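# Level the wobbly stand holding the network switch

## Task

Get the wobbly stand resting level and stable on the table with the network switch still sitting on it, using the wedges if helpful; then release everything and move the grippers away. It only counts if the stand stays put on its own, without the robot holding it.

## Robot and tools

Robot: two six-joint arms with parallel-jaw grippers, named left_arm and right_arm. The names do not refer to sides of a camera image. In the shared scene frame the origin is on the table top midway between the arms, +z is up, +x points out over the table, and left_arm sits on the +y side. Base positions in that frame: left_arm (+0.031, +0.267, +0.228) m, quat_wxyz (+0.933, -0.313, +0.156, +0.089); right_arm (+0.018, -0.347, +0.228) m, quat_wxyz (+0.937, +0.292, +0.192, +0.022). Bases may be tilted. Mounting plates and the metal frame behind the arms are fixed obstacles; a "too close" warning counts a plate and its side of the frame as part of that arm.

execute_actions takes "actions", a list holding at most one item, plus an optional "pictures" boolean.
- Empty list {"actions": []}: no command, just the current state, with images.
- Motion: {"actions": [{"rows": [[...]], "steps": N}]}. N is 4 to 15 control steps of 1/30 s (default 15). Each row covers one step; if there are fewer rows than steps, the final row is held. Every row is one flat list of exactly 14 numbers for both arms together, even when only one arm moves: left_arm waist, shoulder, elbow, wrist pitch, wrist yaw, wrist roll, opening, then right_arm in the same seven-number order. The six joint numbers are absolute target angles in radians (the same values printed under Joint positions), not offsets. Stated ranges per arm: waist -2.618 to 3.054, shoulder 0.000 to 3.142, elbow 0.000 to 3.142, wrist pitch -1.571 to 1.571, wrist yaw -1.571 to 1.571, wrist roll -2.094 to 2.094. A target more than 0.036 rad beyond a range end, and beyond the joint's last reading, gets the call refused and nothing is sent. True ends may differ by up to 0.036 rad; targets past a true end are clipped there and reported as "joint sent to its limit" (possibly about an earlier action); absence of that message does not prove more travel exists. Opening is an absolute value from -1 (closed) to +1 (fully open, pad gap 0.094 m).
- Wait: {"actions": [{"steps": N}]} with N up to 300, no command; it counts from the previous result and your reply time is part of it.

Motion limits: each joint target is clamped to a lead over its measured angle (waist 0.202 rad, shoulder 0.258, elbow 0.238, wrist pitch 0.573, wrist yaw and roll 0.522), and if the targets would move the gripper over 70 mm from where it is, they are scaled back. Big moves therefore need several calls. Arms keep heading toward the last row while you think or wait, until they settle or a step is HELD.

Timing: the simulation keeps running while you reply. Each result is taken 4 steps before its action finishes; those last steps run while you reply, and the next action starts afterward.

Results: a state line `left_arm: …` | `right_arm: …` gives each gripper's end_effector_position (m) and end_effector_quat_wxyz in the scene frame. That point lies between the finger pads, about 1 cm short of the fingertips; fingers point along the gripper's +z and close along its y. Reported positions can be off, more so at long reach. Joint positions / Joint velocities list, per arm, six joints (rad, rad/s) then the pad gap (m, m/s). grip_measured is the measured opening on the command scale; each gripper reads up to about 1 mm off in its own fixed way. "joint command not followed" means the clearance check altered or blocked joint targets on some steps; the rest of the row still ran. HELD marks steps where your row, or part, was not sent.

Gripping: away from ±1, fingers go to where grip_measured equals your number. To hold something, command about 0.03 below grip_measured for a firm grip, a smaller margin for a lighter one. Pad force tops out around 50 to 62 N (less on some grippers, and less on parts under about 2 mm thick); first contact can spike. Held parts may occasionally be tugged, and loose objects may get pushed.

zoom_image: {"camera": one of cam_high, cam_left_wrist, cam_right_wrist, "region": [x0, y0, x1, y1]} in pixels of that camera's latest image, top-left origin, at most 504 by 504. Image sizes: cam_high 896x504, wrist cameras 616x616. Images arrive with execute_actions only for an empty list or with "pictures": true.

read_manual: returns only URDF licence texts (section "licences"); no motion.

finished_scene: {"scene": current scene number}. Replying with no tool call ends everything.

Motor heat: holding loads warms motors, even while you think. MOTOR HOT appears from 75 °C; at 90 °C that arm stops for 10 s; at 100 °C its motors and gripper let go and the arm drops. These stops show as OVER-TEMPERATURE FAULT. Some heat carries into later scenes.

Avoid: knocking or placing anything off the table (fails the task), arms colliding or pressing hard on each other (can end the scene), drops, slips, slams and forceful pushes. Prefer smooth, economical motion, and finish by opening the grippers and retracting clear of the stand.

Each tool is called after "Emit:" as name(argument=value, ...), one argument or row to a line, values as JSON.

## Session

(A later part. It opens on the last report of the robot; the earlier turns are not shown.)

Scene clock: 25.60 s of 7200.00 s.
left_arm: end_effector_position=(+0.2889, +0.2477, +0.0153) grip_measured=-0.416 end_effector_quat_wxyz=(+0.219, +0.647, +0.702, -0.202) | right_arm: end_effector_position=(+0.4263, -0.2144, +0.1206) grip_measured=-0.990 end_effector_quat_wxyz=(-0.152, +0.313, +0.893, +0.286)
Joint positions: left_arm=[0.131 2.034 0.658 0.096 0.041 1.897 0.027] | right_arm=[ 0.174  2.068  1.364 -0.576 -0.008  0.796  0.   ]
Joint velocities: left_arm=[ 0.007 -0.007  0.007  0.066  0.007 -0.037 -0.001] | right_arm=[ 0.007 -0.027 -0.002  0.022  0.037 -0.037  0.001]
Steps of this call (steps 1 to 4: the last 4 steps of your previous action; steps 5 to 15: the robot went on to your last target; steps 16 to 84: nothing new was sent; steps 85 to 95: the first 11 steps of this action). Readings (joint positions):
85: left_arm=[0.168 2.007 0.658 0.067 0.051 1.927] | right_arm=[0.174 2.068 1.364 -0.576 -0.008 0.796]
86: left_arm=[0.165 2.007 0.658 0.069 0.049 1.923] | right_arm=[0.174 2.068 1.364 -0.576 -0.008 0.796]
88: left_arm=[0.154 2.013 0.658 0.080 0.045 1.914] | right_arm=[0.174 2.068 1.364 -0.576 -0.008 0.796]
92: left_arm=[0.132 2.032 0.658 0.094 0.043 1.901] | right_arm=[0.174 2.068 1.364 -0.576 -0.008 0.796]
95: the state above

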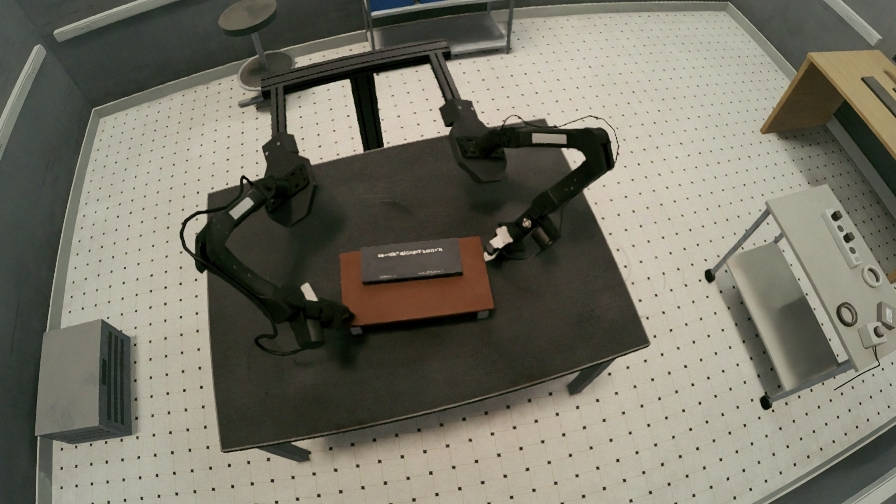

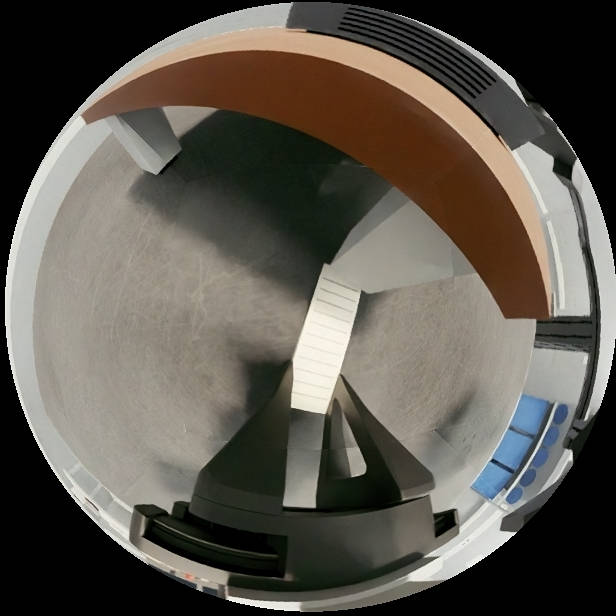

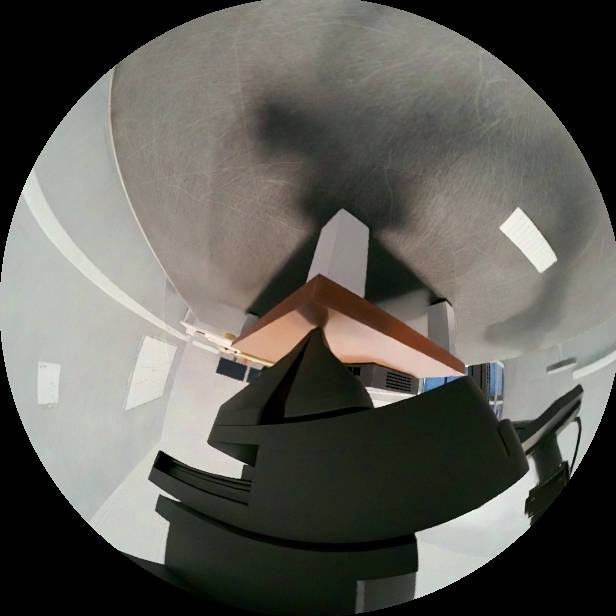

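Emit:
execute_actions(
  actions=[
    {"rows":[[0.125,2.045,0.66,0.10,0.042,1.89,-0.35,0.176,2.08,1.35,-0.56,0,0.8,-1],[0.13,2.035,0.66,0.09,0.045,1.89,-0.2,0.176,2.08,1.35,-0.56,0,0.8,-1],[0.13,2.03,0.665,0.06,0.055,1.9,-0.1,0.176,2.08,1.35,-0.56,0,0.8,-1],[0.14,2.015,0.67,0.035,0.065,1.91,-0.1,0.176,2.08,1.35,-0.56,0,0.8,-1],[0.155,2.0,0.675,0.015,0.072,1.92,-0.1,0.176,2.08,1.35,-0.56,0,0.8,-1],[0.17,1.985,0.68,-0.005,0.079,1.93,-0.1,0.176,2.08,1.35,-0.56,0,0.8,-1],[0.185,1.97,0.685,-0.025,0.086,1.94,-0.1,0.176,2.08,1.35,-0.56,0,0.8,-1],[0.2,1.957,0.69,-0.045,0.093,1.94,-0.1,0.176,2.08,1.35,-0.56,0,0.8,-1],[0.215,1.945,0.693,-0.055,0.093,1.94,-0.1,0.176,2.08,1.35,-0.56,0,0.8,-1],[0.23,1.935,0.693,-0.055,0.093,1.94,-0.1,0.176,2.08,1.35,-0.56,0,0.8,-1],[0.243,1.925,0.693,-0.055,0.093,1.94,-0.1,0.176,2.08,1.35,-0.56,0,0.8,-1],[0.252,1.92,0.693,-0.055,0.093,1.94,-0.1,0.176,2.08,1.35,-0.56,0,0.8,-1],[0.255,1.918,0.693,-0.055,0.093,1.94,-0.1,0.176,2.08,1.35,-0.56,0,0.8,-1]],"steps":15},
  ],
)

Emit:
execute_actions(
  actions=[
    {"rows":[[0.255,1.918,0.693,-0.055,0.093,1.9,-0.4,0.176,2.08,1.35,-0.56,0,0.8,-1],[0.255,1.918,0.693,-0.055,0.093,1.82,-0.7,0.176,2.08,1.35,-0.56,0,0.8,-1],[0.255,1.918,0.693,-0.055,0.093,1.72,-1,0.176,2.08,1.35,-0.56,0,0.8,-1],[0.255,1.918,0.693,-0.055,0.093,1.6,-1,0.176,2.08,1.35,-0.56,0,0.8,-1],[0.255,1.918,0.693,-0.055,0.093,1.48,-1,0.176,2.08,1.35,-0.56,0,0.8,-1],[0.255,1.918,0.693,-0.055,0.093,1.36,-1,0.176,2.08,1.35,-0.56,0,0.8,-1],[0.255,1.918,0.693,-0.055,0.093,1.24,-1,0.176,2.08,1.35,-0.56,0,0.8,-1],[0.255,1.918,0.693,-0.055,0.093,1.12,-1,0.176,2.08,1.35,-0.56,0,0.8,-1],[0.255,1.918,0.693,-0.055,0.093,1.0,-1,0.176,2.08,1.35,-0.56,0,0.8,-1],[0.255,1.918,0.693,-0.055,0.093,0.88,-1,0.176,2.08,1.35,-0.56,0,0.8,-1],[0.255,1.918,0.693,-0.055,0.093,0.76,-1,0.176,2.08,1.35,-0.56,0,0.8,-1],[0.255,1.918,0.693,-0.055,0.093,0.64,-1,0.176,2.08,1.35,-0.56,0,0.8,-1],[0.255,1.918,0.693,-0.055,0.093,0.53,-1,0.176,2.08,1.35,-0.56,0,0.8,-1],[0.255,1.918,0.693,-0.055,0.093,0.45,-1,0.176,2.08,1.35,-0.56,0,0.8,-1],[0.255,1.918,0.693,-0.055,0.093,0.42,-1,0.176,2.08,1.35,-0.56,0,0.8,-1]],"steps":15},
  ],
)

Emit:
execute_actions(
  actions=[
    {"steps":14},
  ],
  pictures=true,
)

Scene clock: 26.53 s of 7200.00 s.
left_arm: end_effector_position=(+0.2824, +0.2762, +0.0177) grip_measured=-0.101 end_effector_quat_wxyz=(+0.210, +0.628, +0.719, -0.211) | right_arm: end_effector_position=(+0.4263, -0.2144, +0.1206) grip_measured=-0.990 end_effector_quat_wxyz=(-0.152, +0.313, +0.893, +0.286)
Joint positions: left_arm=[ 0.217  1.959  0.67  -0.005  0.061  1.924  0.042] | right_arm=[ 0.174  2.068  1.364 -0.576 -0.008  0.796  0.   ]
Joint velocities: left_arm=[ 0.452 -0.398  0.1   -0.168  0.051  0.007 -0.001] | right_arm=[ 0.002 -0.007 -0.017 -0.037 -0.081 -0.051 -0.001]
Steps of this call (steps 1 to 4: the last 4 steps of your previous action; steps 5 to 15: the robot went on to your last target; steps 16 to 17: nothing new was sent; steps 18 to 28: the first 11 steps of this action). Readings (joint positions):
18: left_arm=[0.131 2.034 0.658 0.097 0.041 1.893] | right_arm=[0.174 2.068 1.364 -0.576 -0.008 0.796]
19: left_arm=[0.131 2.034 0.658 0.097 0.041 1.893] | right_arm=[0.174 2.068 1.364 -0.576 -0.008 0.796]
21: left_arm=[0.132 2.034 0.658 0.090 0.041 1.895] | right_arm=[0.174 2.068 1.364 -0.576 -0.008 0.796]
25: left_arm=[0.168 2.002 0.659 0.032 0.055 1.914] | right_arm=[0.174 2.068 1.364 -0.576 -0.008 0.796]
28: the state above

Scene clock: 27.03 s of 7200.00 s.
left_arm: end_effector_position=(+0.2848, +0.2931, +0.0177) grip_measured=-0.994 end_effector_quat_wxyz=(+0.123, +0.318, +0.902, -0.265) | right_arm: end_effector_position=(+0.4263, -0.2144, +0.1206) grip_measured=-0.990 end_effector_quat_wxyz=(-0.152, +0.313, +0.893, +0.286)
Joint positions: left_arm=[ 0.258  1.924  0.683 -0.034  0.069  1.209  0.   ] | right_arm=[ 0.174  2.068  1.364 -0.576 -0.008  0.796  0.   ]
Joint velocities: left_arm=[ 0.002 -0.012 -0.022  0.022  0.022 -2.85   0.   ] | right_arm=[ 0.002 -0.032 -0.002 -0.037 -0.022 -0.051 -0.   ]
Steps of this call (steps 1 to 4: the last 4 steps of your previous action; steps 5 to 15: the first 11 steps of this action). Readings (joint positions):
5: left_arm=[0.258 1.924 0.683 -0.013 0.063 1.925] | right_arm=[0.174 2.068 1.364 -0.576 -0.008 0.796]
6: left_arm=[0.258 1.924 0.683 -0.015 0.064 1.907] | right_arm=[0.174 2.068 1.364 -0.576 -0.008 0.796]
8: left_arm=[0.258 1.924 0.683 -0.023 0.065 1.824] | right_arm=[0.174 2.068 1.364 -0.576 -0.008 0.796]
12: left_arm=[0.258 1.924 0.683 -0.031 0.067 1.508] | right_arm=[0.174 2.068 1.364 -0.576 -0.008 0.796]
15: the state above

Scene clock: 27.50 s of 7200.00 s.
left_arm: end_effector_position=(+0.2839, +0.2920, +0.0184) grip_measured=-0.994 end_effector_quat_wxyz=(+0.016, -0.032, +0.955, -0.295) | right_arm: end_effector_position=(+0.4263, -0.2144, +0.1206) grip_measured=-0.990 end_effector_quat_wxyz=(-0.152, +0.313, +0.893, +0.286)
Joint positions: left_arm=[ 0.258  1.924  0.683 -0.04   0.072  0.462  0.   ] | right_arm=[ 0.174  2.068  1.364 -0.576 -0.008  0.796  0.   ]
Joint velocities: left_arm=[-0.002  0.012  0.027  0.066  0.007 -0.3   -0.001] | right_arm=[-0.007 -0.012 -0.017 -0.022 -0.051 -0.022 -0.   ]
Kept back: nothing.
Steps of this call (steps 1 to 4: the last 4 steps of your previous action; steps 5 to 14: the robot went on to your last target). Readings (joint positions):
1: left_arm=[0.258 1.924 0.683 -0.035 0.069 1.108] | right_arm=[0.174 2.068 1.364 -0.576 -0.008 0.796]
2: left_arm=[0.258 1.924 0.683 -0.036 0.069 1.006] | right_arm=[0.174 2.068 1.364 -0.576 -0.008 0.796]
4: left_arm=[0.258 1.924 0.683 -0.037 0.070 0.810] | right_arm=[0.174 2.068 1.364 -0.576 -0.008 0.796]
8: left_arm=[0.258 1.924 0.683 -0.038 0.071 0.579] | right_arm=[0.174 2.068 1.364 -0.576 -0.008 0.796]
14: the state above

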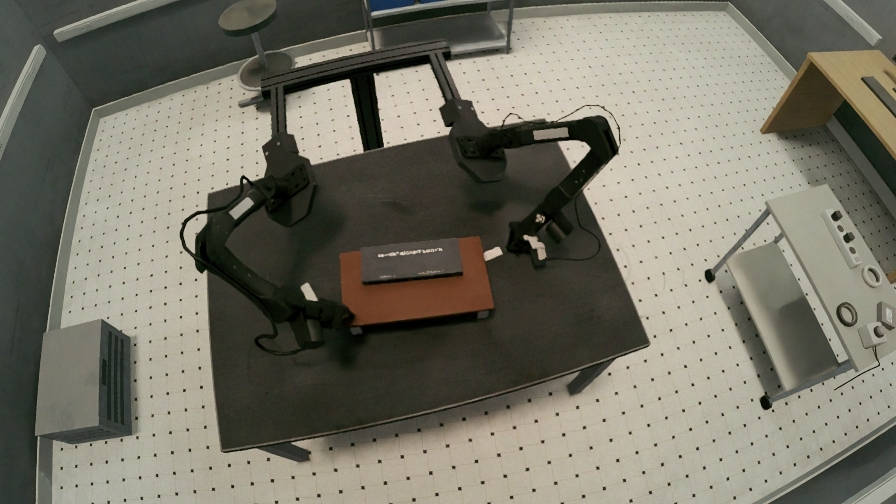

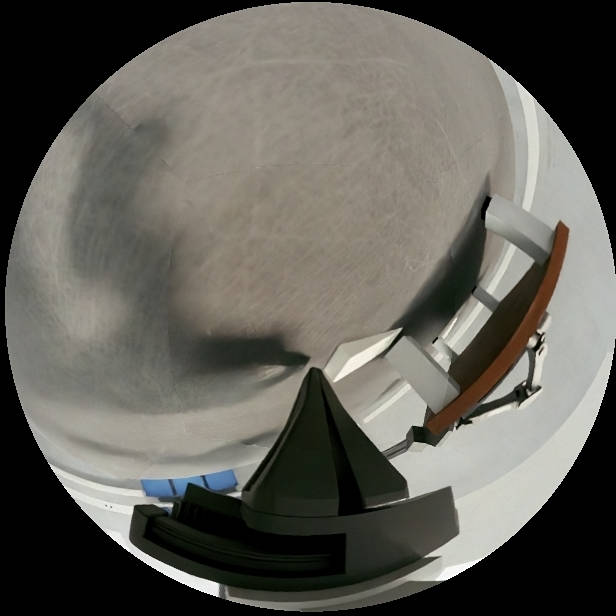

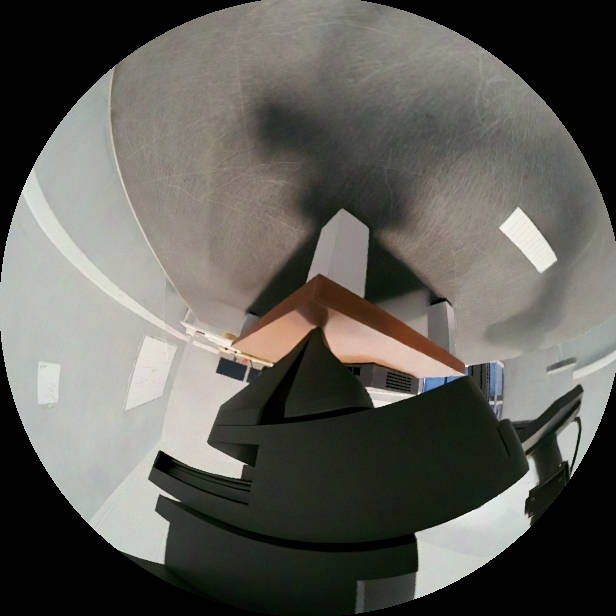

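Emit:
execute_actions(
  actions=[
    {"rows":[[0.25,1.945,0.675,-0.005,0.069,0.42,-1,0.176,2.08,1.35,-0.56,0,0.8,-1],[0.244,1.957,0.672,0.01,0.067,0.41,-1,0.176,2.08,1.35,-0.56,0,0.8,-1],[0.236,1.968,0.669,0.025,0.065,0.40,-1,0.176,2.08,1.35,-0.56,0,0.8,-1],[0.227,1.978,0.667,0.04,0.063,0.39,-1,0.176,2.08,1.35,-0.56,0,0.8,-1],[0.218,1.987,0.665,0.052,0.061,0.382,-1,0.176,2.08,1.35,-0.56,0,0.8,-1],[0.209,1.995,0.663,0.063,0.059,0.374,-1,0.176,2.08,1.35,-0.56,0,0.8,-1],[0.2,2.002,0.661,0.073,0.056,0.366,-1,0.176,2.08,1.35,-0.56,0,0.8,-1],[0.191,2.009,0.659,0.083,0.054,0.358,-1,0.176,2.08,1.35,-0.56,0,0.8,-1],[0.182,2.017,0.657,0.092,0.051,0.35,-1,0.176,2.08,1.35,-0.56,0,0.8,-1],[0.173,2.024,0.655,0.099,0.049,0.343,-1,0.176,2.08,1.35,-0.56,0,0.8,-1],[0.164,2.031,0.653,0.102,0.047,0.342,-1,0.176,2.08,1.35,-0.56,0,0.8,-1],[0.156,2.038,0.652,0.102,0.047,0.342,-1,0.176,2.08,1.35,-0.56,0,0.8,-1],[0.15,2.043,0.652,0.102,0.047,0.342,-1,0.176,2.08,1.35,-0.56,0,0.8,-1],[0.148,2.044,0.652,0.102,0.047,0.342,-1,0.176,2.08,1.35,-0.56,0,0.8,-1]],"steps":15},
  ],
)

Emit:
execute_actions(
  actions=[
    {"steps":10},
  ],
  pictures=true,
)

Emit:
zoom_image(
  camera="cam_left_wrist",
  region=[290, 290, 430, 400],
)

Scene clock: 28.53 s of 7200.00 s.
left_arm: end_effector_position=(+0.2912, +0.2680, +0.0131) grip_measured=-0.994 end_effector_quat_wxyz=(+0.016, -0.048, +0.954, -0.296) | right_arm: end_effector_position=(+0.4263, -0.2144, +0.1206) grip_measured=-0.990 end_effector_quat_wxyz=(-0.152, +0.313, +0.893, +0.286)
Joint positions: left_arm=[0.19  1.999 0.677 0.051 0.059 0.367 0.   ] | right_arm=[ 0.174  2.068  1.364 -0.576 -0.008  0.796  0.   ]
Joint velocities: left_arm=[-0.271  0.203 -0.081  0.212 -0.051 -0.139 -0.   ] | right_arm=[-0.002 -0.012  0.012 -0.051 -0.081 -0.007  0.001]
Steps of this call (steps 1 to 20: the robot went on to your last target; steps 21 to 31: the first 11 steps of this action). Readings (joint positions):
21: left_arm=[0.258 1.924 0.683 -0.039 0.074 0.421] | right_arm=[0.174 2.068 1.364 -0.576 -0.008 0.796]
22: left_arm=[0.258 1.926 0.683 -0.035 0.073 0.419] | right_arm=[0.174 2.068 1.364 -0.576 -0.008 0.796]
24: left_arm=[0.253 1.937 0.683 -0.016 0.070 0.411] | right_arm=[0.174 2.068 1.364 -0.576 -0.008 0.796]
28: left_arm=[0.220 1.976 0.683 0.024 0.063 0.387] | right_arm=[0.174 2.068 1.364 -0.576 -0.008 0.796]
31: the state above

Scene clock: 28.87 s of 7200.00 s.
left_arm: end_effector_position=(+0.2887, +0.2547, +0.0133) grip_measured=-0.994 end_effector_quat_wxyz=(+0.011, -0.042, +0.953, -0.300) | right_arm: end_effector_position=(+0.4263, -0.2144, +0.1206) grip_measured=-0.990 end_effector_quat_wxyz=(-0.152, +0.313, +0.893, +0.286)
Joint positions: left_arm=[0.158 2.027 0.668 0.076 0.052 0.345 0.   ] | right_arm=[ 0.174  2.068  1.364 -0.576 -0.008  0.796  0.   ]
Joint velocities: left_arm=[-0.002  0.002 -0.002 -0.022 -0.007  0.022 -0.   ] | right_arm=[ 0.007 -0.017  0.007 -0.007 -0.037 -0.022  0.001]
Kept back: nothing.
Steps of this call (steps 1 to 4: the last 4 steps of your previous action; steps 5 to 10: the robot went on to your last target). Readings (joint positions):
1: left_arm=[0.181 2.005 0.675 0.058 0.057 0.362] | right_arm=[0.174 2.068 1.364 -0.576 -0.008 0.796]
2: left_arm=[0.173 2.012 0.673 0.063 0.056 0.358] | right_arm=[0.174 2.068 1.364 -0.576 -0.008 0.796]
4: left_arm=[0.161 2.023 0.671 0.069 0.055 0.353] | right_arm=[0.174 2.068 1.364 -0.576 -0.008 0.796]
8: left_arm=[0.158 2.027 0.668 0.072 0.053 0.347] | right_arm=[0.174 2.068 1.364 -0.576 -0.008 0.796]
10: the state above

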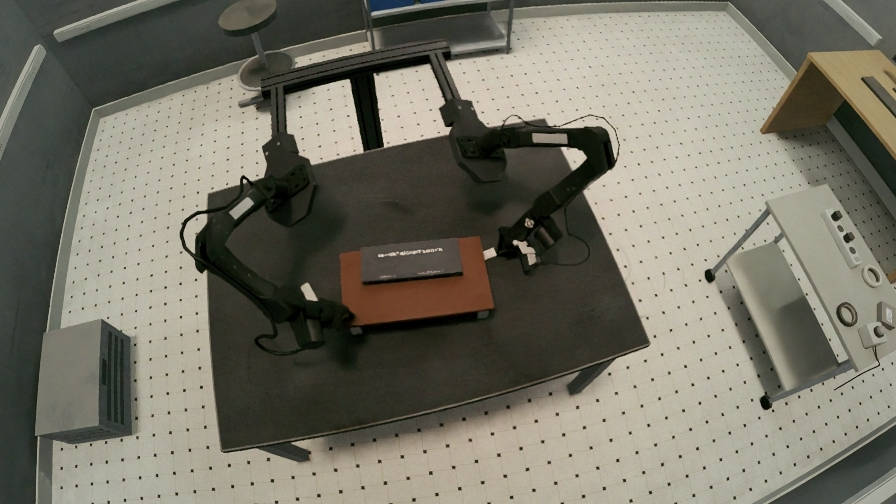

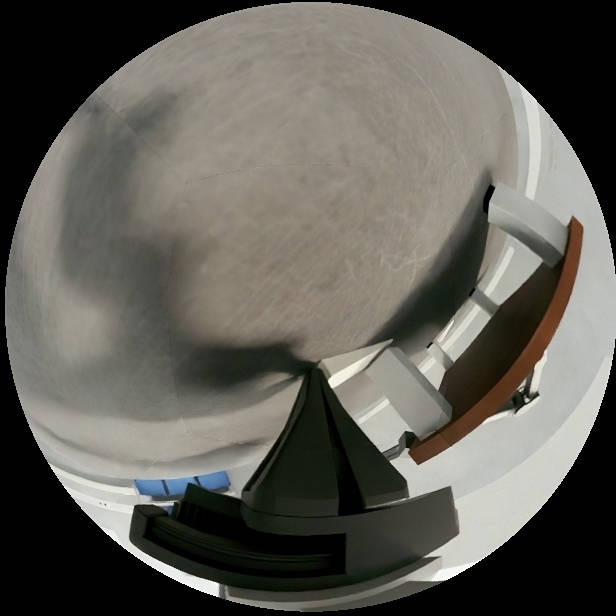

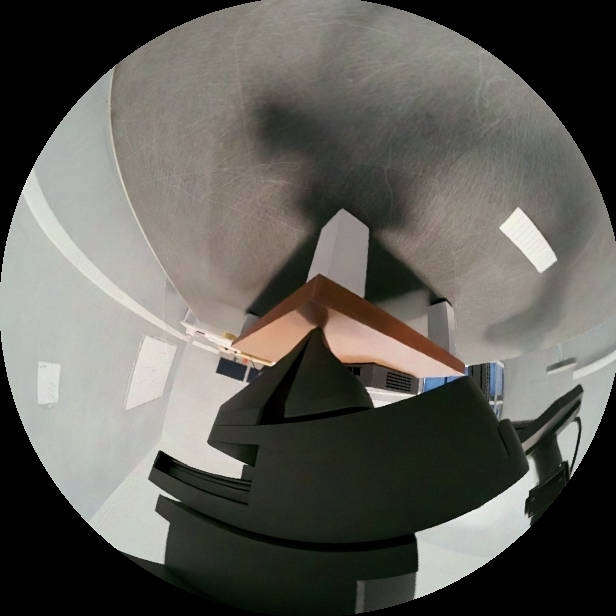

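Region (290, 290, 430, 400) of cam_left_wrist's 616x616 image, scaled by 3.600, with more detail than that image has; it fills the top 396 rows of this view, and the rest is white.

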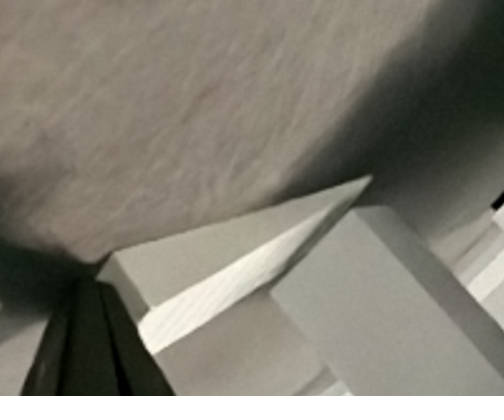

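Emit:
execute_actions(
  actions=[
    {"rows":[[0.144,2.05,0.65,0.11,0.047,0.336,-1,0.176,2.08,1.35,-0.56,0,0.8,-1],[0.14,2.054,0.649,0.117,0.047,0.33,-1,0.176,2.08,1.35,-0.56,0,0.8,-1],[0.136,2.057,0.648,0.123,0.047,0.325,-1,0.176,2.08,1.35,-0.56,0,0.8,-1],[0.132,2.06,0.647,0.128,0.047,0.32,-1,0.176,2.08,1.35,-0.56,0,0.8,-1],[0.128,2.063,0.646,0.132,0.047,0.315,-1,0.176,2.08,1.35,-0.56,0,0.8,-1],[0.124,2.066,0.646,0.132,0.047,0.312,-1,0.176,2.08,1.35,-0.56,0,0.8,-1],[0.12,2.069,0.646,0.132,0.047,0.312,-1,0.176,2.08,1.35,-0.56,0,0.8,-1]],"steps":15},
  ],
)

Scene clock: 29.40 s of 7200.00 s.
left_arm: end_effector_position=(+0.2924, +0.2460, +0.0131) grip_measured=-0.994 end_effector_quat_wxyz=(+0.015, -0.044, +0.952, -0.301) | right_arm: end_effector_position=(+0.4263, -0.2144, +0.1206) grip_measured=-0.990 end_effector_quat_wxyz=(-0.152, +0.313, +0.893, +0.286)
Joint positions: left_arm=[0.131 2.05  0.668 0.106 0.05  0.317 0.   ] | right_arm=[ 0.174  2.068  1.364 -0.576 -0.008  0.796  0.   ]
Joint velocities: left_arm=[-0.012  0.022  0.017  0.007 -0.007 -0.051 -0.   ] | right_arm=[ 0.007  0.002 -0.007 -0.022 -0.125  0.037 -0.   ]
Steps of this call (steps 1 to 5: the robot went on to your last target; steps 6 to 16: the first 11 steps of this action). Readings (joint positions):
6: left_arm=[0.158 2.027 0.668 0.081 0.051 0.342] | right_arm=[0.174 2.068 1.364 -0.576 -0.008 0.796]
7: left_arm=[0.157 2.027 0.668 0.082 0.051 0.340] | right_arm=[0.174 2.068 1.364 -0.576 -0.008 0.796]
9: left_arm=[0.153 2.030 0.668 0.090 0.050 0.334] | right_arm=[0.174 2.068 1.364 -0.576 -0.008 0.796]
13: left_arm=[0.136 2.044 0.668 0.104 0.050 0.322] | right_arm=[0.174 2.068 1.364 -0.576 -0.008 0.796]
16: the state above

Emit:
execute_actions(
  actions=[
    {"rows":[[0.117,2.076,0.655,0.125,0.047,0.308,-1,0.176,2.08,1.35,-0.56,0,0.8,-1],[0.114,2.08,0.655,0.125,0.047,0.304,-1,0.176,2.08,1.35,-0.56,0,0.8,-1],[0.111,2.082,0.655,0.125,0.047,0.30,-1,0.176,2.08,1.35,-0.56,0,0.8,-1],[0.108,2.084,0.655,0.125,0.047,0.297,-1,0.176,2.08,1.35,-0.56,0,0.8,-1],[0.105,2.086,0.655,0.125,0.047,0.295,-1,0.176,2.08,1.35,-0.56,0,0.8,-1],[0.102,2.087,0.655,0.125,0.047,0.295,-1,0.176,2.08,1.35,-0.56,0,0.8,-1]],"steps":15},
  ],
  pictures=true,
)

Emit:
zoom_image(
  camera="cam_left_wrist",
  region=[290, 290, 430, 400],
)

Scene clock: 30.00 s of 7200.00 s.
left_arm: end_effector_position=(+0.2901, +0.2381, +0.0134) grip_measured=-0.994 end_effector_quat_wxyz=(+0.008, -0.044, +0.951, -0.305) | right_arm: end_effector_position=(+0.4263, -0.2144, +0.1206) grip_measured=-0.990 end_effector_quat_wxyz=(-0.152, +0.313, +0.893, +0.286)
Joint positions: left_arm=[0.114 2.068 0.668 0.11  0.049 0.298 0.   ] | right_arm=[ 0.174  2.068  1.364 -0.576 -0.008  0.796  0.   ]
Joint velocities: left_arm=[ 0.007  0.017 -0.002 -0.022 -0.037 -0.081 -0.001] | right_arm=[ 0.007 -0.022  0.007  0.022 -0.007  0.037 -0.001]
Steps of this call (steps 1 to 4: the last 4 steps of your previous action; steps 5 to 7: the robot went on to your last target; steps 8 to 18: the first 11 steps of this action). Readings (joint positions):
8: left_arm=[0.131 2.050 0.668 0.108 0.050 0.313] | right_arm=[0.174 2.068 1.364 -0.576 -0.008 0.796]
9: left_arm=[0.131 2.050 0.668 0.108 0.050 0.311] | right_arm=[0.174 2.068 1.364 -0.576 -0.008 0.796]
11: left_arm=[0.127 2.053 0.668 0.110 0.050 0.307] | right_arm=[0.174 2.068 1.364 -0.576 -0.008 0.796]
15: left_arm=[0.116 2.066 0.668 0.110 0.049 0.300] | right_arm=[0.174 2.068 1.364 -0.576 -0.008 0.796]
18: the state above

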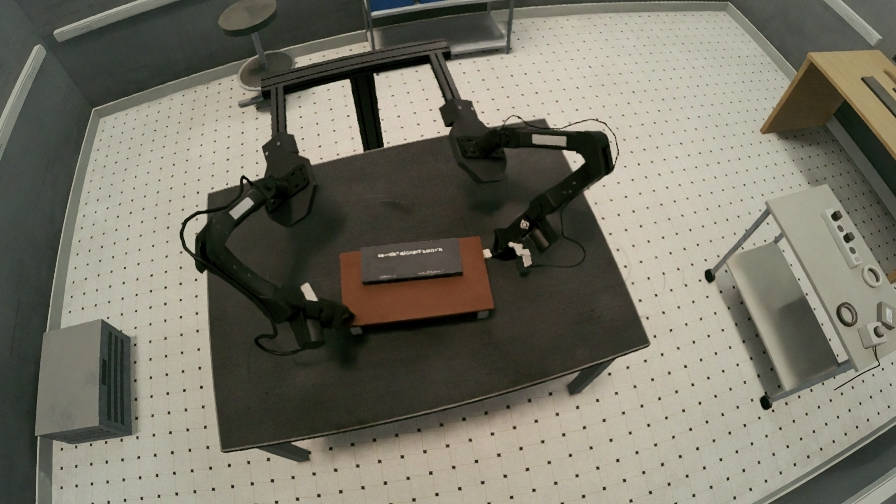

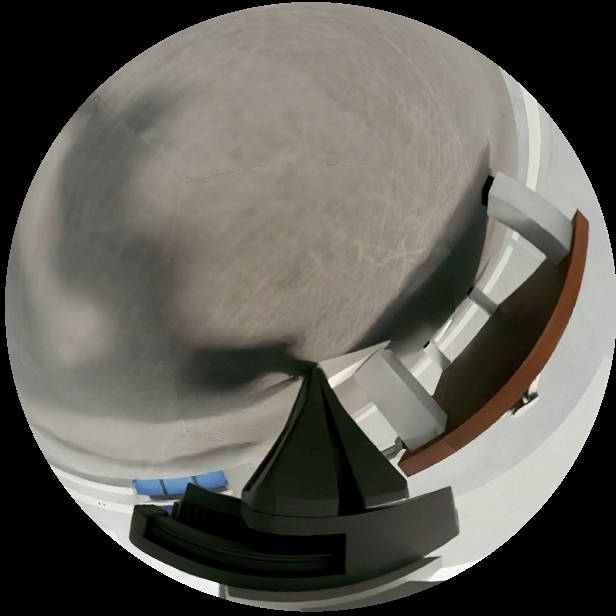

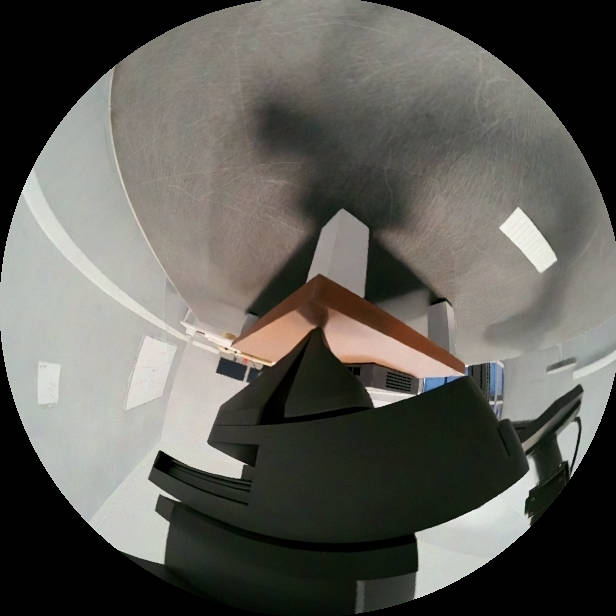

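Region (290, 290, 430, 400) of cam_left_wrist's 616x616 image, scaled by 3.600, with more detail than that image has; it fills the top 396 rows of this view, and the rest is white.

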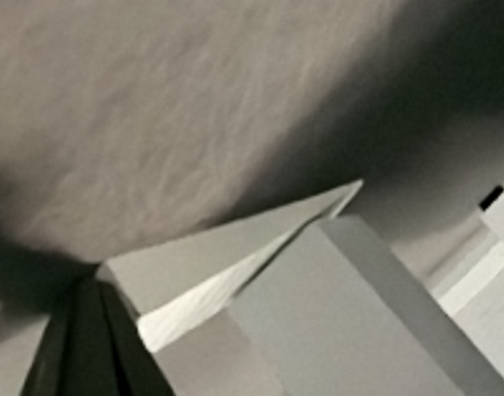

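Close. Push ~5 mm more.

Emit:
execute_actions(
  actions=[
    {"rows":[[0.099,2.094,0.655,0.133,0.047,0.29,-1,0.176,2.08,1.35,-0.56,0,0.8,-1],[0.096,2.098,0.655,0.137,0.047,0.287,-1,0.176,2.08,1.35,-0.56,0,0.8,-1],[0.093,2.099,0.655,0.139,0.047,0.284,-1,0.176,2.08,1.35,-0.56,0,0.8,-1],[0.09,2.099,0.655,0.139,0.047,0.282,-1,0.176,2.08,1.35,-0.56,0,0.8,-1]],"steps":14},
  ],
)

Scene clock: 30.50 s of 7200.00 s.
left_arm: end_effector_position=(+0.2898, +0.2335, +0.0135) grip_measured=-0.994 end_effector_quat_wxyz=(+0.006, -0.044, +0.951, -0.307) | right_arm: end_effector_position=(+0.4263, -0.2144, +0.1206) grip_measured=-0.990 end_effector_quat_wxyz=(-0.152, +0.313, +0.893, +0.286)
Joint positions: left_arm=[0.102 2.079 0.668 0.117 0.049 0.285 0.   ] | right_arm=[ 0.174  2.068  1.364 -0.576 -0.008  0.796  0.   ]
Joint velocities: left_arm=[-0.007 -0.017  0.012 -0.022 -0.037 -0.022 -0.001] | right_arm=[ 0.012 -0.012 -0.002  0.007  0.007 -0.007  0.   ]
Steps of this call (steps 1 to 4: the last 4 steps of your previous action; step 5: the robot went on to your last target; steps 6 to 15: the first 10 steps of this action). Readings (joint positions):
6: left_arm=[0.114 2.068 0.668 0.111 0.049 0.296] | right_arm=[0.174 2.068 1.364 -0.576 -0.008 0.796]
7: left_arm=[0.113 2.069 0.668 0.111 0.049 0.294] | right_arm=[0.174 2.068 1.364 -0.576 -0.008 0.796]
9: left_arm=[0.110 2.073 0.668 0.116 0.049 0.290] | right_arm=[0.174 2.068 1.364 -0.576 -0.008 0.796]
13: left_arm=[0.102 2.079 0.668 0.117 0.049 0.286] | right_arm=[0.174 2.068 1.364 -0.576 -0.008 0.796]
15: the state above

Emit:
execute_actions(
  actions=[
    {"rows":[[0.087,2.105,0.655,0.143,0.047,0.278,-1,0.176,2.08,1.35,-0.56,0,0.8,-1],[0.084,2.109,0.655,0.146,0.047,0.275,-1,0.176,2.08,1.35,-0.56,0,0.8,-1],[0.081,2.11,0.655,0.148,0.047,0.272,-1,0.176,2.08,1.35,-0.56,0,0.8,-1],[0.078,2.11,0.655,0.148,0.047,0.27,-1,0.176,2.08,1.35,-0.56,0,0.8,-1]],"steps":14},
  ],
)

Scene clock: 30.97 s of 7200.00 s.
left_arm: end_effector_position=(+0.2902, +0.2291, +0.0136) grip_measured=-0.994 end_effector_quat_wxyz=(+0.006, -0.044, +0.950, -0.309) | right_arm: end_effector_position=(+0.4263, -0.2144, +0.1206) grip_measured=-0.990 end_effector_quat_wxyz=(-0.152, +0.313, +0.893, +0.286)
Joint positions: left_arm=[0.09  2.09  0.668 0.127 0.048 0.272 0.   ] | right_arm=[ 0.174  2.068  1.364 -0.576 -0.008  0.796  0.   ]
Joint velocities: left_arm=[ 0.007  0.002  0.002 -0.081 -0.037 -0.095 -0.001] | right_arm=[-0.002 -0.007  0.002 -0.007 -0.022 -0.007 -0.   ]
Steps of this call (steps 1 to 4: the last 4 steps of your previous action; steps 5 to 14: the first 10 steps of this action). Readings (joint positions):
5: left_arm=[0.102 2.079 0.668 0.119 0.049 0.283] | right_arm=[0.174 2.068 1.364 -0.576 -0.008 0.796]
6: left_arm=[0.102 2.080 0.668 0.120 0.049 0.281] | right_arm=[0.174 2.068 1.364 -0.576 -0.008 0.796]
8: left_arm=[0.098 2.084 0.668 0.125 0.048 0.278] | right_arm=[0.174 2.068 1.364 -0.576 -0.008 0.796]
12: left_arm=[0.090 2.090 0.668 0.126 0.048 0.274] | right_arm=[0.174 2.068 1.364 -0.576 -0.008 0.796]
14: the state above

Emit:
execute_actions(
  actions=[
    {"rows":[[0.075,2.116,0.655,0.152,0.047,0.266,-1,0.176,2.08,1.35,-0.56,0,0.8,-1],[0.072,2.12,0.655,0.155,0.047,0.263,-1,0.176,2.08,1.35,-0.56,0,0.8,-1],[0.069,2.121,0.655,0.157,0.047,0.26,-1,0.176,2.08,1.35,-0.56,0,0.8,-1],[0.066,2.121,0.655,0.157,0.047,0.258,-1,0.176,2.08,1.35,-0.56,0,0.8,-1]],"steps":14},
  ],
  pictures=true,
)

Emit:
zoom_image(
  camera="cam_left_wrist",
  region=[290, 290, 430, 400],
)

Scene clock: 31.43 s of 7200.00 s.
left_arm: end_effector_position=(+0.2911, +0.2276, +0.0131) grip_measured=-0.995 end_effector_quat_wxyz=(+0.006, -0.046, +0.951, -0.306) | right_arm: end_effector_position=(+0.4263, -0.2144, +0.1206) grip_measured=-0.990 end_effector_quat_wxyz=(-0.152, +0.313, +0.893, +0.286)
Joint positions: left_arm=[0.082 2.095 0.668 0.136 0.04  0.261 0.   ] | right_arm=[ 0.174  2.068  1.364 -0.576 -0.008  0.796  0.   ]
Joint velocities: left_arm=[-0.002 -0.007 -0.007  0.007  0.081 -0.022 -0.001] | right_arm=[ 0.012 -0.002  0.002 -0.007  0.022 -0.066 -0.001]
Steps of this call (steps 1 to 4: the last 4 steps of your previous action; steps 5 to 14: the first 10 steps of this action). Readings (joint positions):
5: left_arm=[0.090 2.090 0.668 0.128 0.048 0.271] | right_arm=[0.174 2.068 1.364 -0.576 -0.008 0.796]
6: left_arm=[0.090 2.091 0.668 0.129 0.048 0.269] | right_arm=[0.174 2.068 1.364 -0.576 -0.008 0.796]
8: left_arm=[0.086 2.095 0.668 0.135 0.045 0.266] | right_arm=[0.174 2.068 1.364 -0.576 -0.008 0.796]
12: left_arm=[0.082 2.095 0.668 0.136 0.040 0.262] | right_arm=[0.174 2.068 1.364 -0.576 -0.008 0.796]
14: the state above

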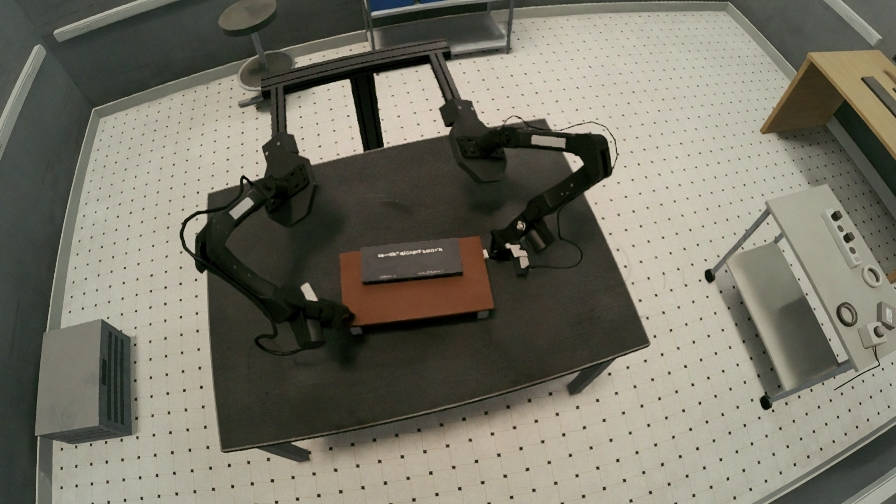

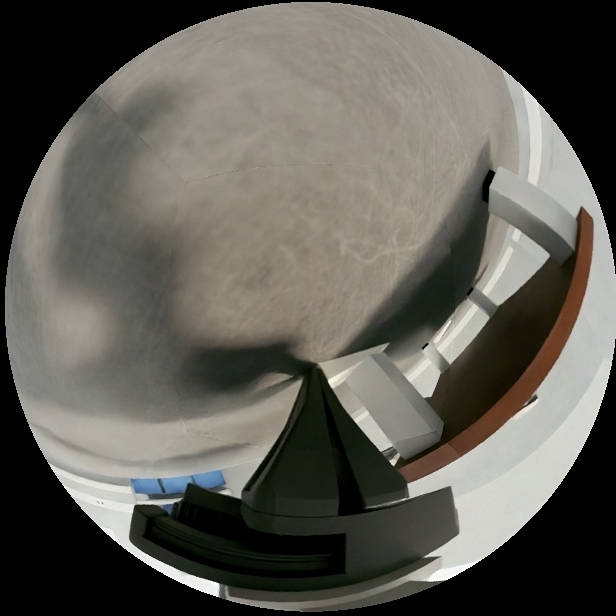

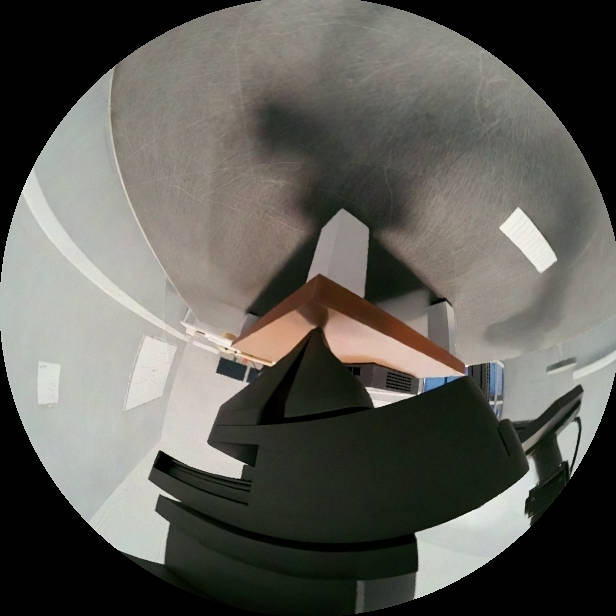

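Region (290, 290, 430, 400) of cam_left_wrist's 616x616 image, scaled by 3.600, with more detail than that image has; it fills the top 396 rows of this view, and the rest is white.

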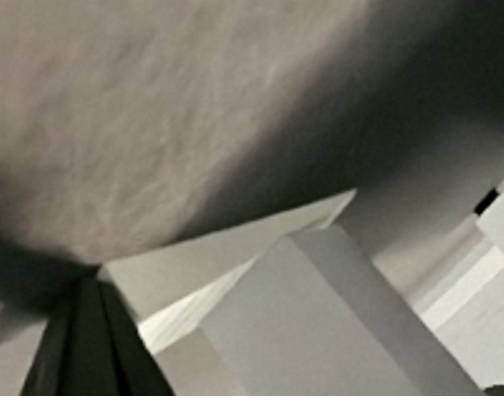

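Emit:
execute_actions(
  actions=[],
)

Scene clock: 31.73 s of 7200.00 s.
left_arm: end_effector_position=(+0.2911, +0.2276, +0.0131) grip_measured=-0.995 end_effector_quat_wxyz=(+0.006, -0.047, +0.951, -0.306) | right_arm: end_effector_position=(+0.4263, -0.2144, +0.1206) grip_measured=-0.990 end_effector_quat_wxyz=(-0.152, +0.313, +0.893, +0.286)
Joint positions: left_arm=[0.082 2.095 0.668 0.136 0.04  0.26  0.   ] | right_arm=[ 0.174  2.068  1.364 -0.576 -0.008  0.796  0.   ]
Joint velocities: left_arm=[ 0.007 -0.012 -0.022 -0.066  0.007 -0.007  0.001] | right_arm=[ 0.002  0.007 -0.007 -0.007  0.051 -0.007  0.001]
Kept back: nothing.
Steps of this call (steps 1 to 4: the last 4 steps of your previous action; steps 5 to 9: the robot went on to your last target). Readings (joint positions):
1: left_arm=[0.082 2.095 0.668 0.136 0.040 0.261] | right_arm=[0.174 2.068 1.364 -0.576 -0.008 0.796]
2: left_arm=[0.082 2.095 0.668 0.136 0.040 0.261] | right_arm=[0.174 2.068 1.364 -0.576 -0.008 0.796]
4: left_arm=[0.082 2.095 0.668 0.136 0.040 0.260] | right_arm=[0.174 2.068 1.364 -0.576 -0.008 0.796]
8: left_arm=[0.082 2.095 0.668 0.136 0.040 0.260] | right_arm=[0.174 2.068 1.364 -0.576 -0.008 0.796]
9: the state above

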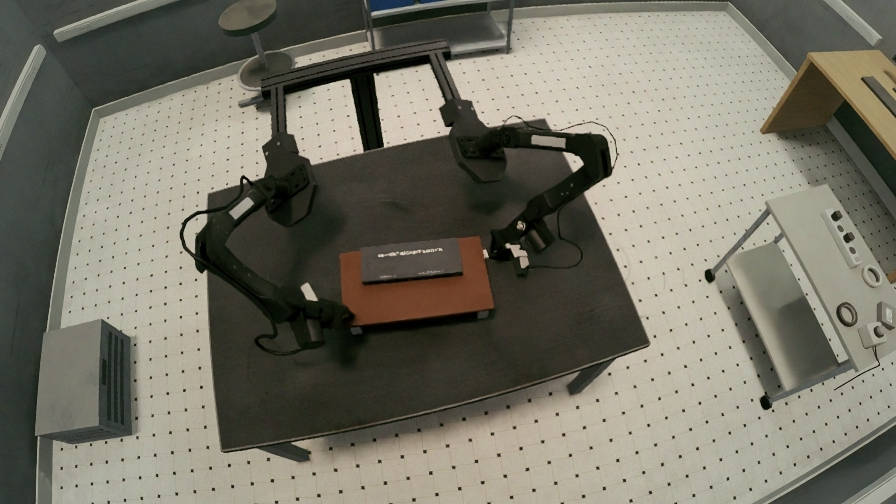

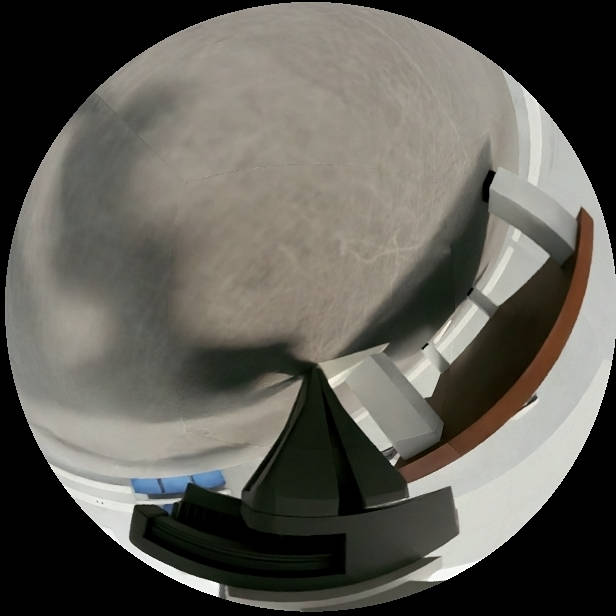

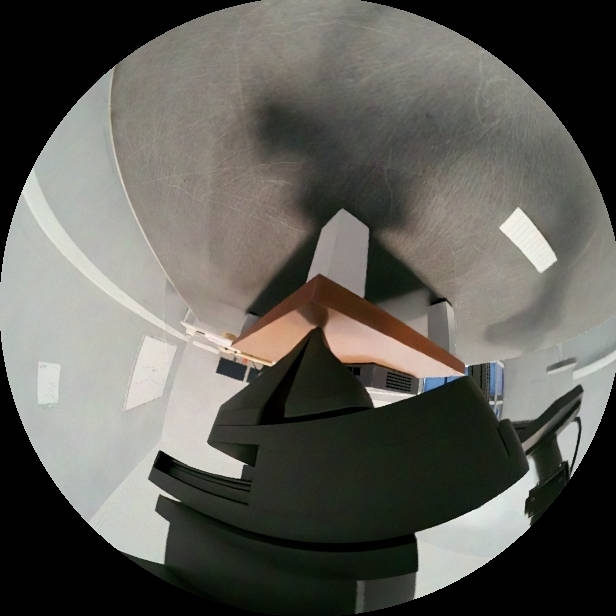

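Small snug push.

Emit:
execute_actions(
  actions=[
    {"rows":[[0.063,2.123,0.655,0.159,0.050,0.256,-1,0.176,2.08,1.35,-0.56,0,0.8,-1],[0.060,2.125,0.655,0.161,0.053,0.254,-1,0.176,2.08,1.35,-0.56,0,0.8,-1]],"steps":10},
  ],
)

Scene clock: 32.03 s of 7200.00 s.
left_arm: end_effector_position=(+0.2919, +0.2272, +0.0134) grip_measured=-0.995 end_effector_quat_wxyz=(+0.007, -0.046, +0.952, -0.304) | right_arm: end_effector_position=(+0.4263, -0.2144, +0.1206) grip_measured=-0.990 end_effector_quat_wxyz=(-0.152, +0.313, +0.893, +0.286)
Joint positions: left_arm=[0.077 2.095 0.668 0.139 0.036 0.257 0.   ] | right_arm=[ 0.174  2.068  1.364 -0.576 -0.008  0.796  0.   ]
Joint velocities: left_arm=[-0.002 -0.012  0.002 -0.051 -0.022 -0.007  0.   ] | right_arm=[-0.002  0.002 -0.002 -0.022 -0.022 -0.037 -0.001]
Steps of this call (steps 1 to 3: the robot went on to your last target; steps 4 to 9: the first 6 steps of this action). Readings (joint positions):
4: left_arm=[0.081 2.095 0.668 0.136 0.039 0.260] | right_arm=[0.174 2.068 1.364 -0.576 -0.008 0.796]
5: left_arm=[0.081 2.095 0.668 0.136 0.039 0.259] | right_arm=[0.174 2.068 1.364 -0.576 -0.008 0.796]
7: left_arm=[0.078 2.095 0.668 0.138 0.037 0.258] | right_arm=[0.174 2.068 1.364 -0.576 -0.008 0.796]
9: the state above

Emit:
execute_actions(
  actions=[
    {"rows":[[0.080,2.09,0.668,0.13,0.04,0.26,-1,0.176,2.08,1.35,-0.56,0,0.8,-1],[0.092,2.075,0.672,0.115,0.044,0.272,-1,0.176,2.08,1.35,-0.56,0,0.8,-1],[0.105,2.06,0.676,0.10,0.048,0.285,-1,0.176,2.08,1.35,-0.56,0,0.8,-1],[0.12,2.044,0.68,0.083,0.053,0.30,-1,0.176,2.08,1.35,-0.56,0,0.8,-1],[0.136,2.027,0.684,0.065,0.058,0.315,-1,0.176,2.08,1.35,-0.56,0,0.8,-1],[0.153,2.01,0.688,0.046,0.063,0.33,-1,0.176,2.08,1.35,-0.56,0,0.8,-1],[0.17,1.992,0.692,0.027,0.068,0.346,-1,0.176,2.08,1.35,-0.56,0,0.8,-1],[0.187,1.974,0.695,0.008,0.073,0.362,-1,0.176,2.08,1.35,-0.56,0,0.8,-1],[0.204,1.956,0.698,-0.011,0.078,0.378,-1,0.176,2.08,1.35,-0.56,0,0.8,-1],[0.221,1.938,0.70,-0.03,0.083,0.394,-1,0.176,2.08,1.35,-0.56,0,0.8,-1],[0.238,1.92,0.702,-0.049,0.088,0.41,-1,0.176,2.08,1.35,-0.56,0,0.8,-1],[0.255,1.902,0.704,-0.068,0.093,0.42,-1,0.176,2.08,1.35,-0.56,0,0.8,-1],[0.267,1.89,0.706,-0.08,0.096,0.425,-1,0.176,2.08,1.35,-0.56,0,0.8,-1]],"steps":15},
  ],
)

Emit:
execute_actions(
  actions=[
    {"rows":[[0.28,1.875,0.71,-0.10,0.10,0.43,-1,0.178,2.072,1.35,-0.565,0,0.8,-1],[0.295,1.855,0.716,-0.13,0.107,0.435,-1,0.181,2.064,1.35,-0.57,0,0.8,-1],[0.31,1.835,0.723,-0.16,0.114,0.44,-1,0.184,2.056,1.35,-0.575,0,0.8,-1],[0.327,1.813,0.73,-0.19,0.122,0.445,-1,0.188,2.049,1.35,-0.58,0,0.8,-1],[0.345,1.79,0.738,-0.22,0.13,0.45,-1,0.192,2.042,1.35,-0.586,0,0.8,-1],[0.363,1.767,0.746,-0.255,0.138,0.456,-1,0.197,2.035,1.35,-0.592,0,0.8,-1],[0.381,1.744,0.754,-0.29,0.146,0.462,-1,0.202,2.028,1.35,-0.598,0,0.8,-1],[0.40,1.72,0.762,-0.325,0.155,0.468,-1,0.207,2.02,1.35,-0.605,0,0.8,-1],[0.42,1.696,0.77,-0.36,0.164,0.474,-1,0.212,2.012,1.35,-0.612,0,0.8,-1],[0.44,1.672,0.778,-0.395,0.173,0.48,-1,0.217,2.004,1.35,-0.62,0,0.8,-1],[0.458,1.65,0.785,-0.43,0.182,0.486,-1,0.222,1.995,1.35,-0.63,0,0.8,-1],[0.475,1.63,0.791,-0.46,0.19,0.492,-1,0.227,1.986,1.35,-0.64,0,0.8,-1],[0.49,1.612,0.796,-0.485,0.196,0.497,-1,0.231,1.978,1.35,-0.65,0,0.8,-1],[0.5,1.6,0.8,-0.5,0.2,0.5,-1,0.235,1.97,1.35,-0.66,0,0.8,-1]],"steps":15},
  ],
  pictures=true,
)

Scene clock: 32.87 s of 7200.00 s.
left_arm: end_effector_position=(+0.2930, +0.2794, +0.0151) grip_measured=-0.995 end_effector_quat_wxyz=(+0.015, -0.069, +0.955, -0.289) | right_arm: end_effector_position=(+0.4263, -0.2144, +0.1206) grip_measured=-0.990 end_effector_quat_wxyz=(-0.152, +0.313, +0.893, +0.286)
Joint positions: left_arm=[0.209 1.965 0.679 0.03  0.055 0.344 0.   ] | right_arm=[ 0.174  2.068  1.364 -0.576 -0.008  0.796  0.   ]
Joint velocities: left_arm=[ 0.491 -0.54   0.1   -0.447  0.139  0.403 -0.001] | right_arm=[-0.012 -0.002 -0.002 -0.066 -0.066 -0.007 -0.001]
Steps of this call (steps 1 to 4: the last 4 steps of your previous action; steps 5 to 14: the robot went on to your last target; steps 15 to 25: the first 11 steps of this action). Readings (joint positions):
15: left_arm=[0.077 2.095 0.668 0.140 0.035 0.255] | right_arm=[0.174 2.068 1.364 -0.576 -0.008 0.796]
16: left_arm=[0.079 2.095 0.668 0.139 0.035 0.257] | right_arm=[0.174 2.068 1.364 -0.576 -0.008 0.796]
18: left_arm=[0.091 2.086 0.668 0.125 0.039 0.266] | right_arm=[0.174 2.068 1.364 -0.576 -0.008 0.796]
22: left_arm=[0.155 2.023 0.669 0.075 0.046 0.305] | right_arm=[0.174 2.068 1.364 -0.576 -0.008 0.796]
25: the state above

Scene clock: 33.37 s of 7200.00 s.
left_arm: end_effector_position=(+0.2845, +0.3681, +0.0444) grip_measured=-0.995 end_effector_quat_wxyz=(+0.019, -0.119, +0.951, -0.284) | right_arm: end_effector_position=(+0.4300, -0.2177, +0.1315) grip_measured=-0.990 end_effector_quat_wxyz=(-0.145, +0.311, +0.894, +0.290)
Joint positions: left_arm=[ 0.426  1.705  0.754 -0.286  0.131  0.453  0.   ] | right_arm=[ 0.184  2.039  1.364 -0.591 -0.004  0.796  0.   ]
Joint velocities: left_arm=[ 0.549 -0.73   0.271 -0.916  0.183  0.066 -0.001] | right_arm=[ 0.11  -0.261  0.017 -0.271 -0.081 -0.051  0.   ]
Steps of this call (steps 1 to 4: the last 4 steps of your previous action; steps 5 to 15: the first 11 steps of this action). Readings (joint positions):
5: left_arm=[0.272 1.894 0.695 -0.026 0.067 0.393] | right_arm=[0.174 2.068 1.364 -0.576 -0.008 0.796]
6: left_arm=[0.277 1.886 0.698 -0.040 0.071 0.399] | right_arm=[0.174 2.068 1.364 -0.576 -0.008 0.796]
8: left_arm=[0.297 1.864 0.702 -0.084 0.083 0.412] | right_arm=[0.174 2.068 1.364 -0.576 -0.008 0.796]
12: left_arm=[0.366 1.781 0.725 -0.198 0.109 0.435] | right_arm=[0.175 2.060 1.364 -0.579 -0.006 0.796]
15: the state above

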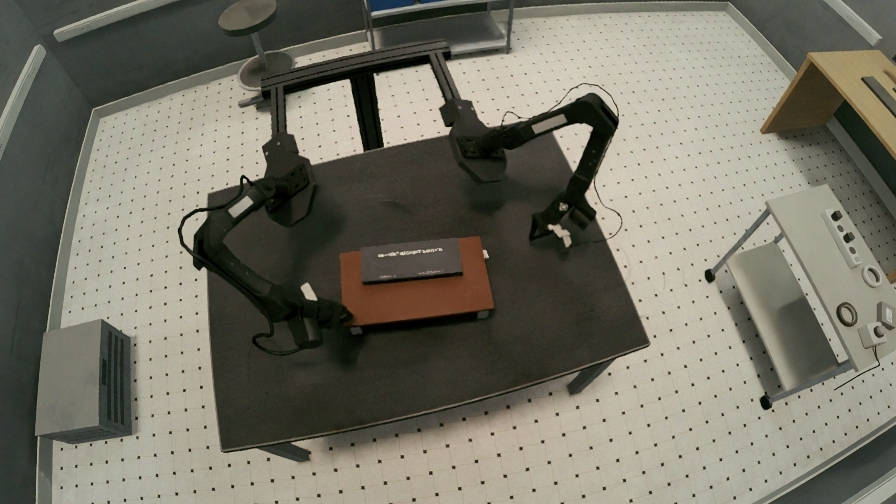

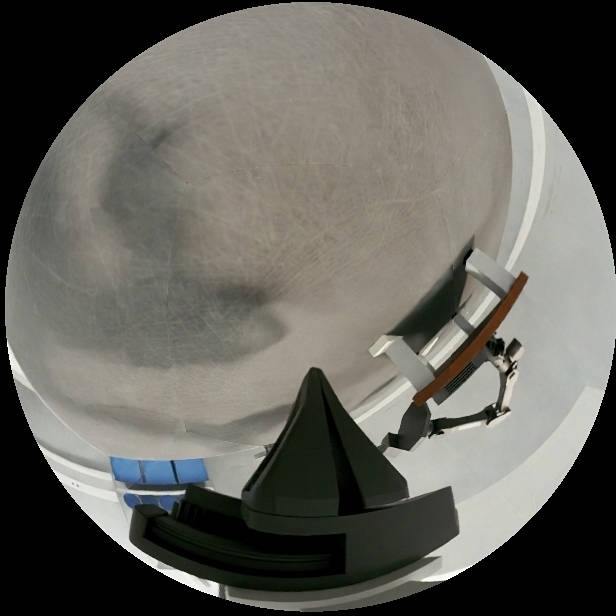

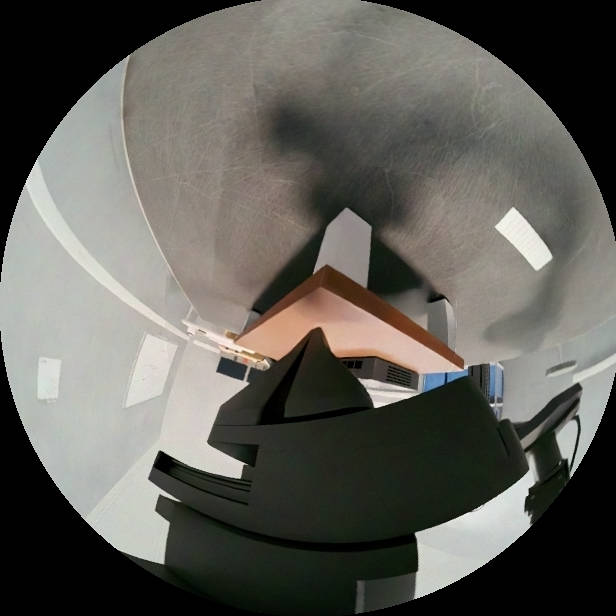

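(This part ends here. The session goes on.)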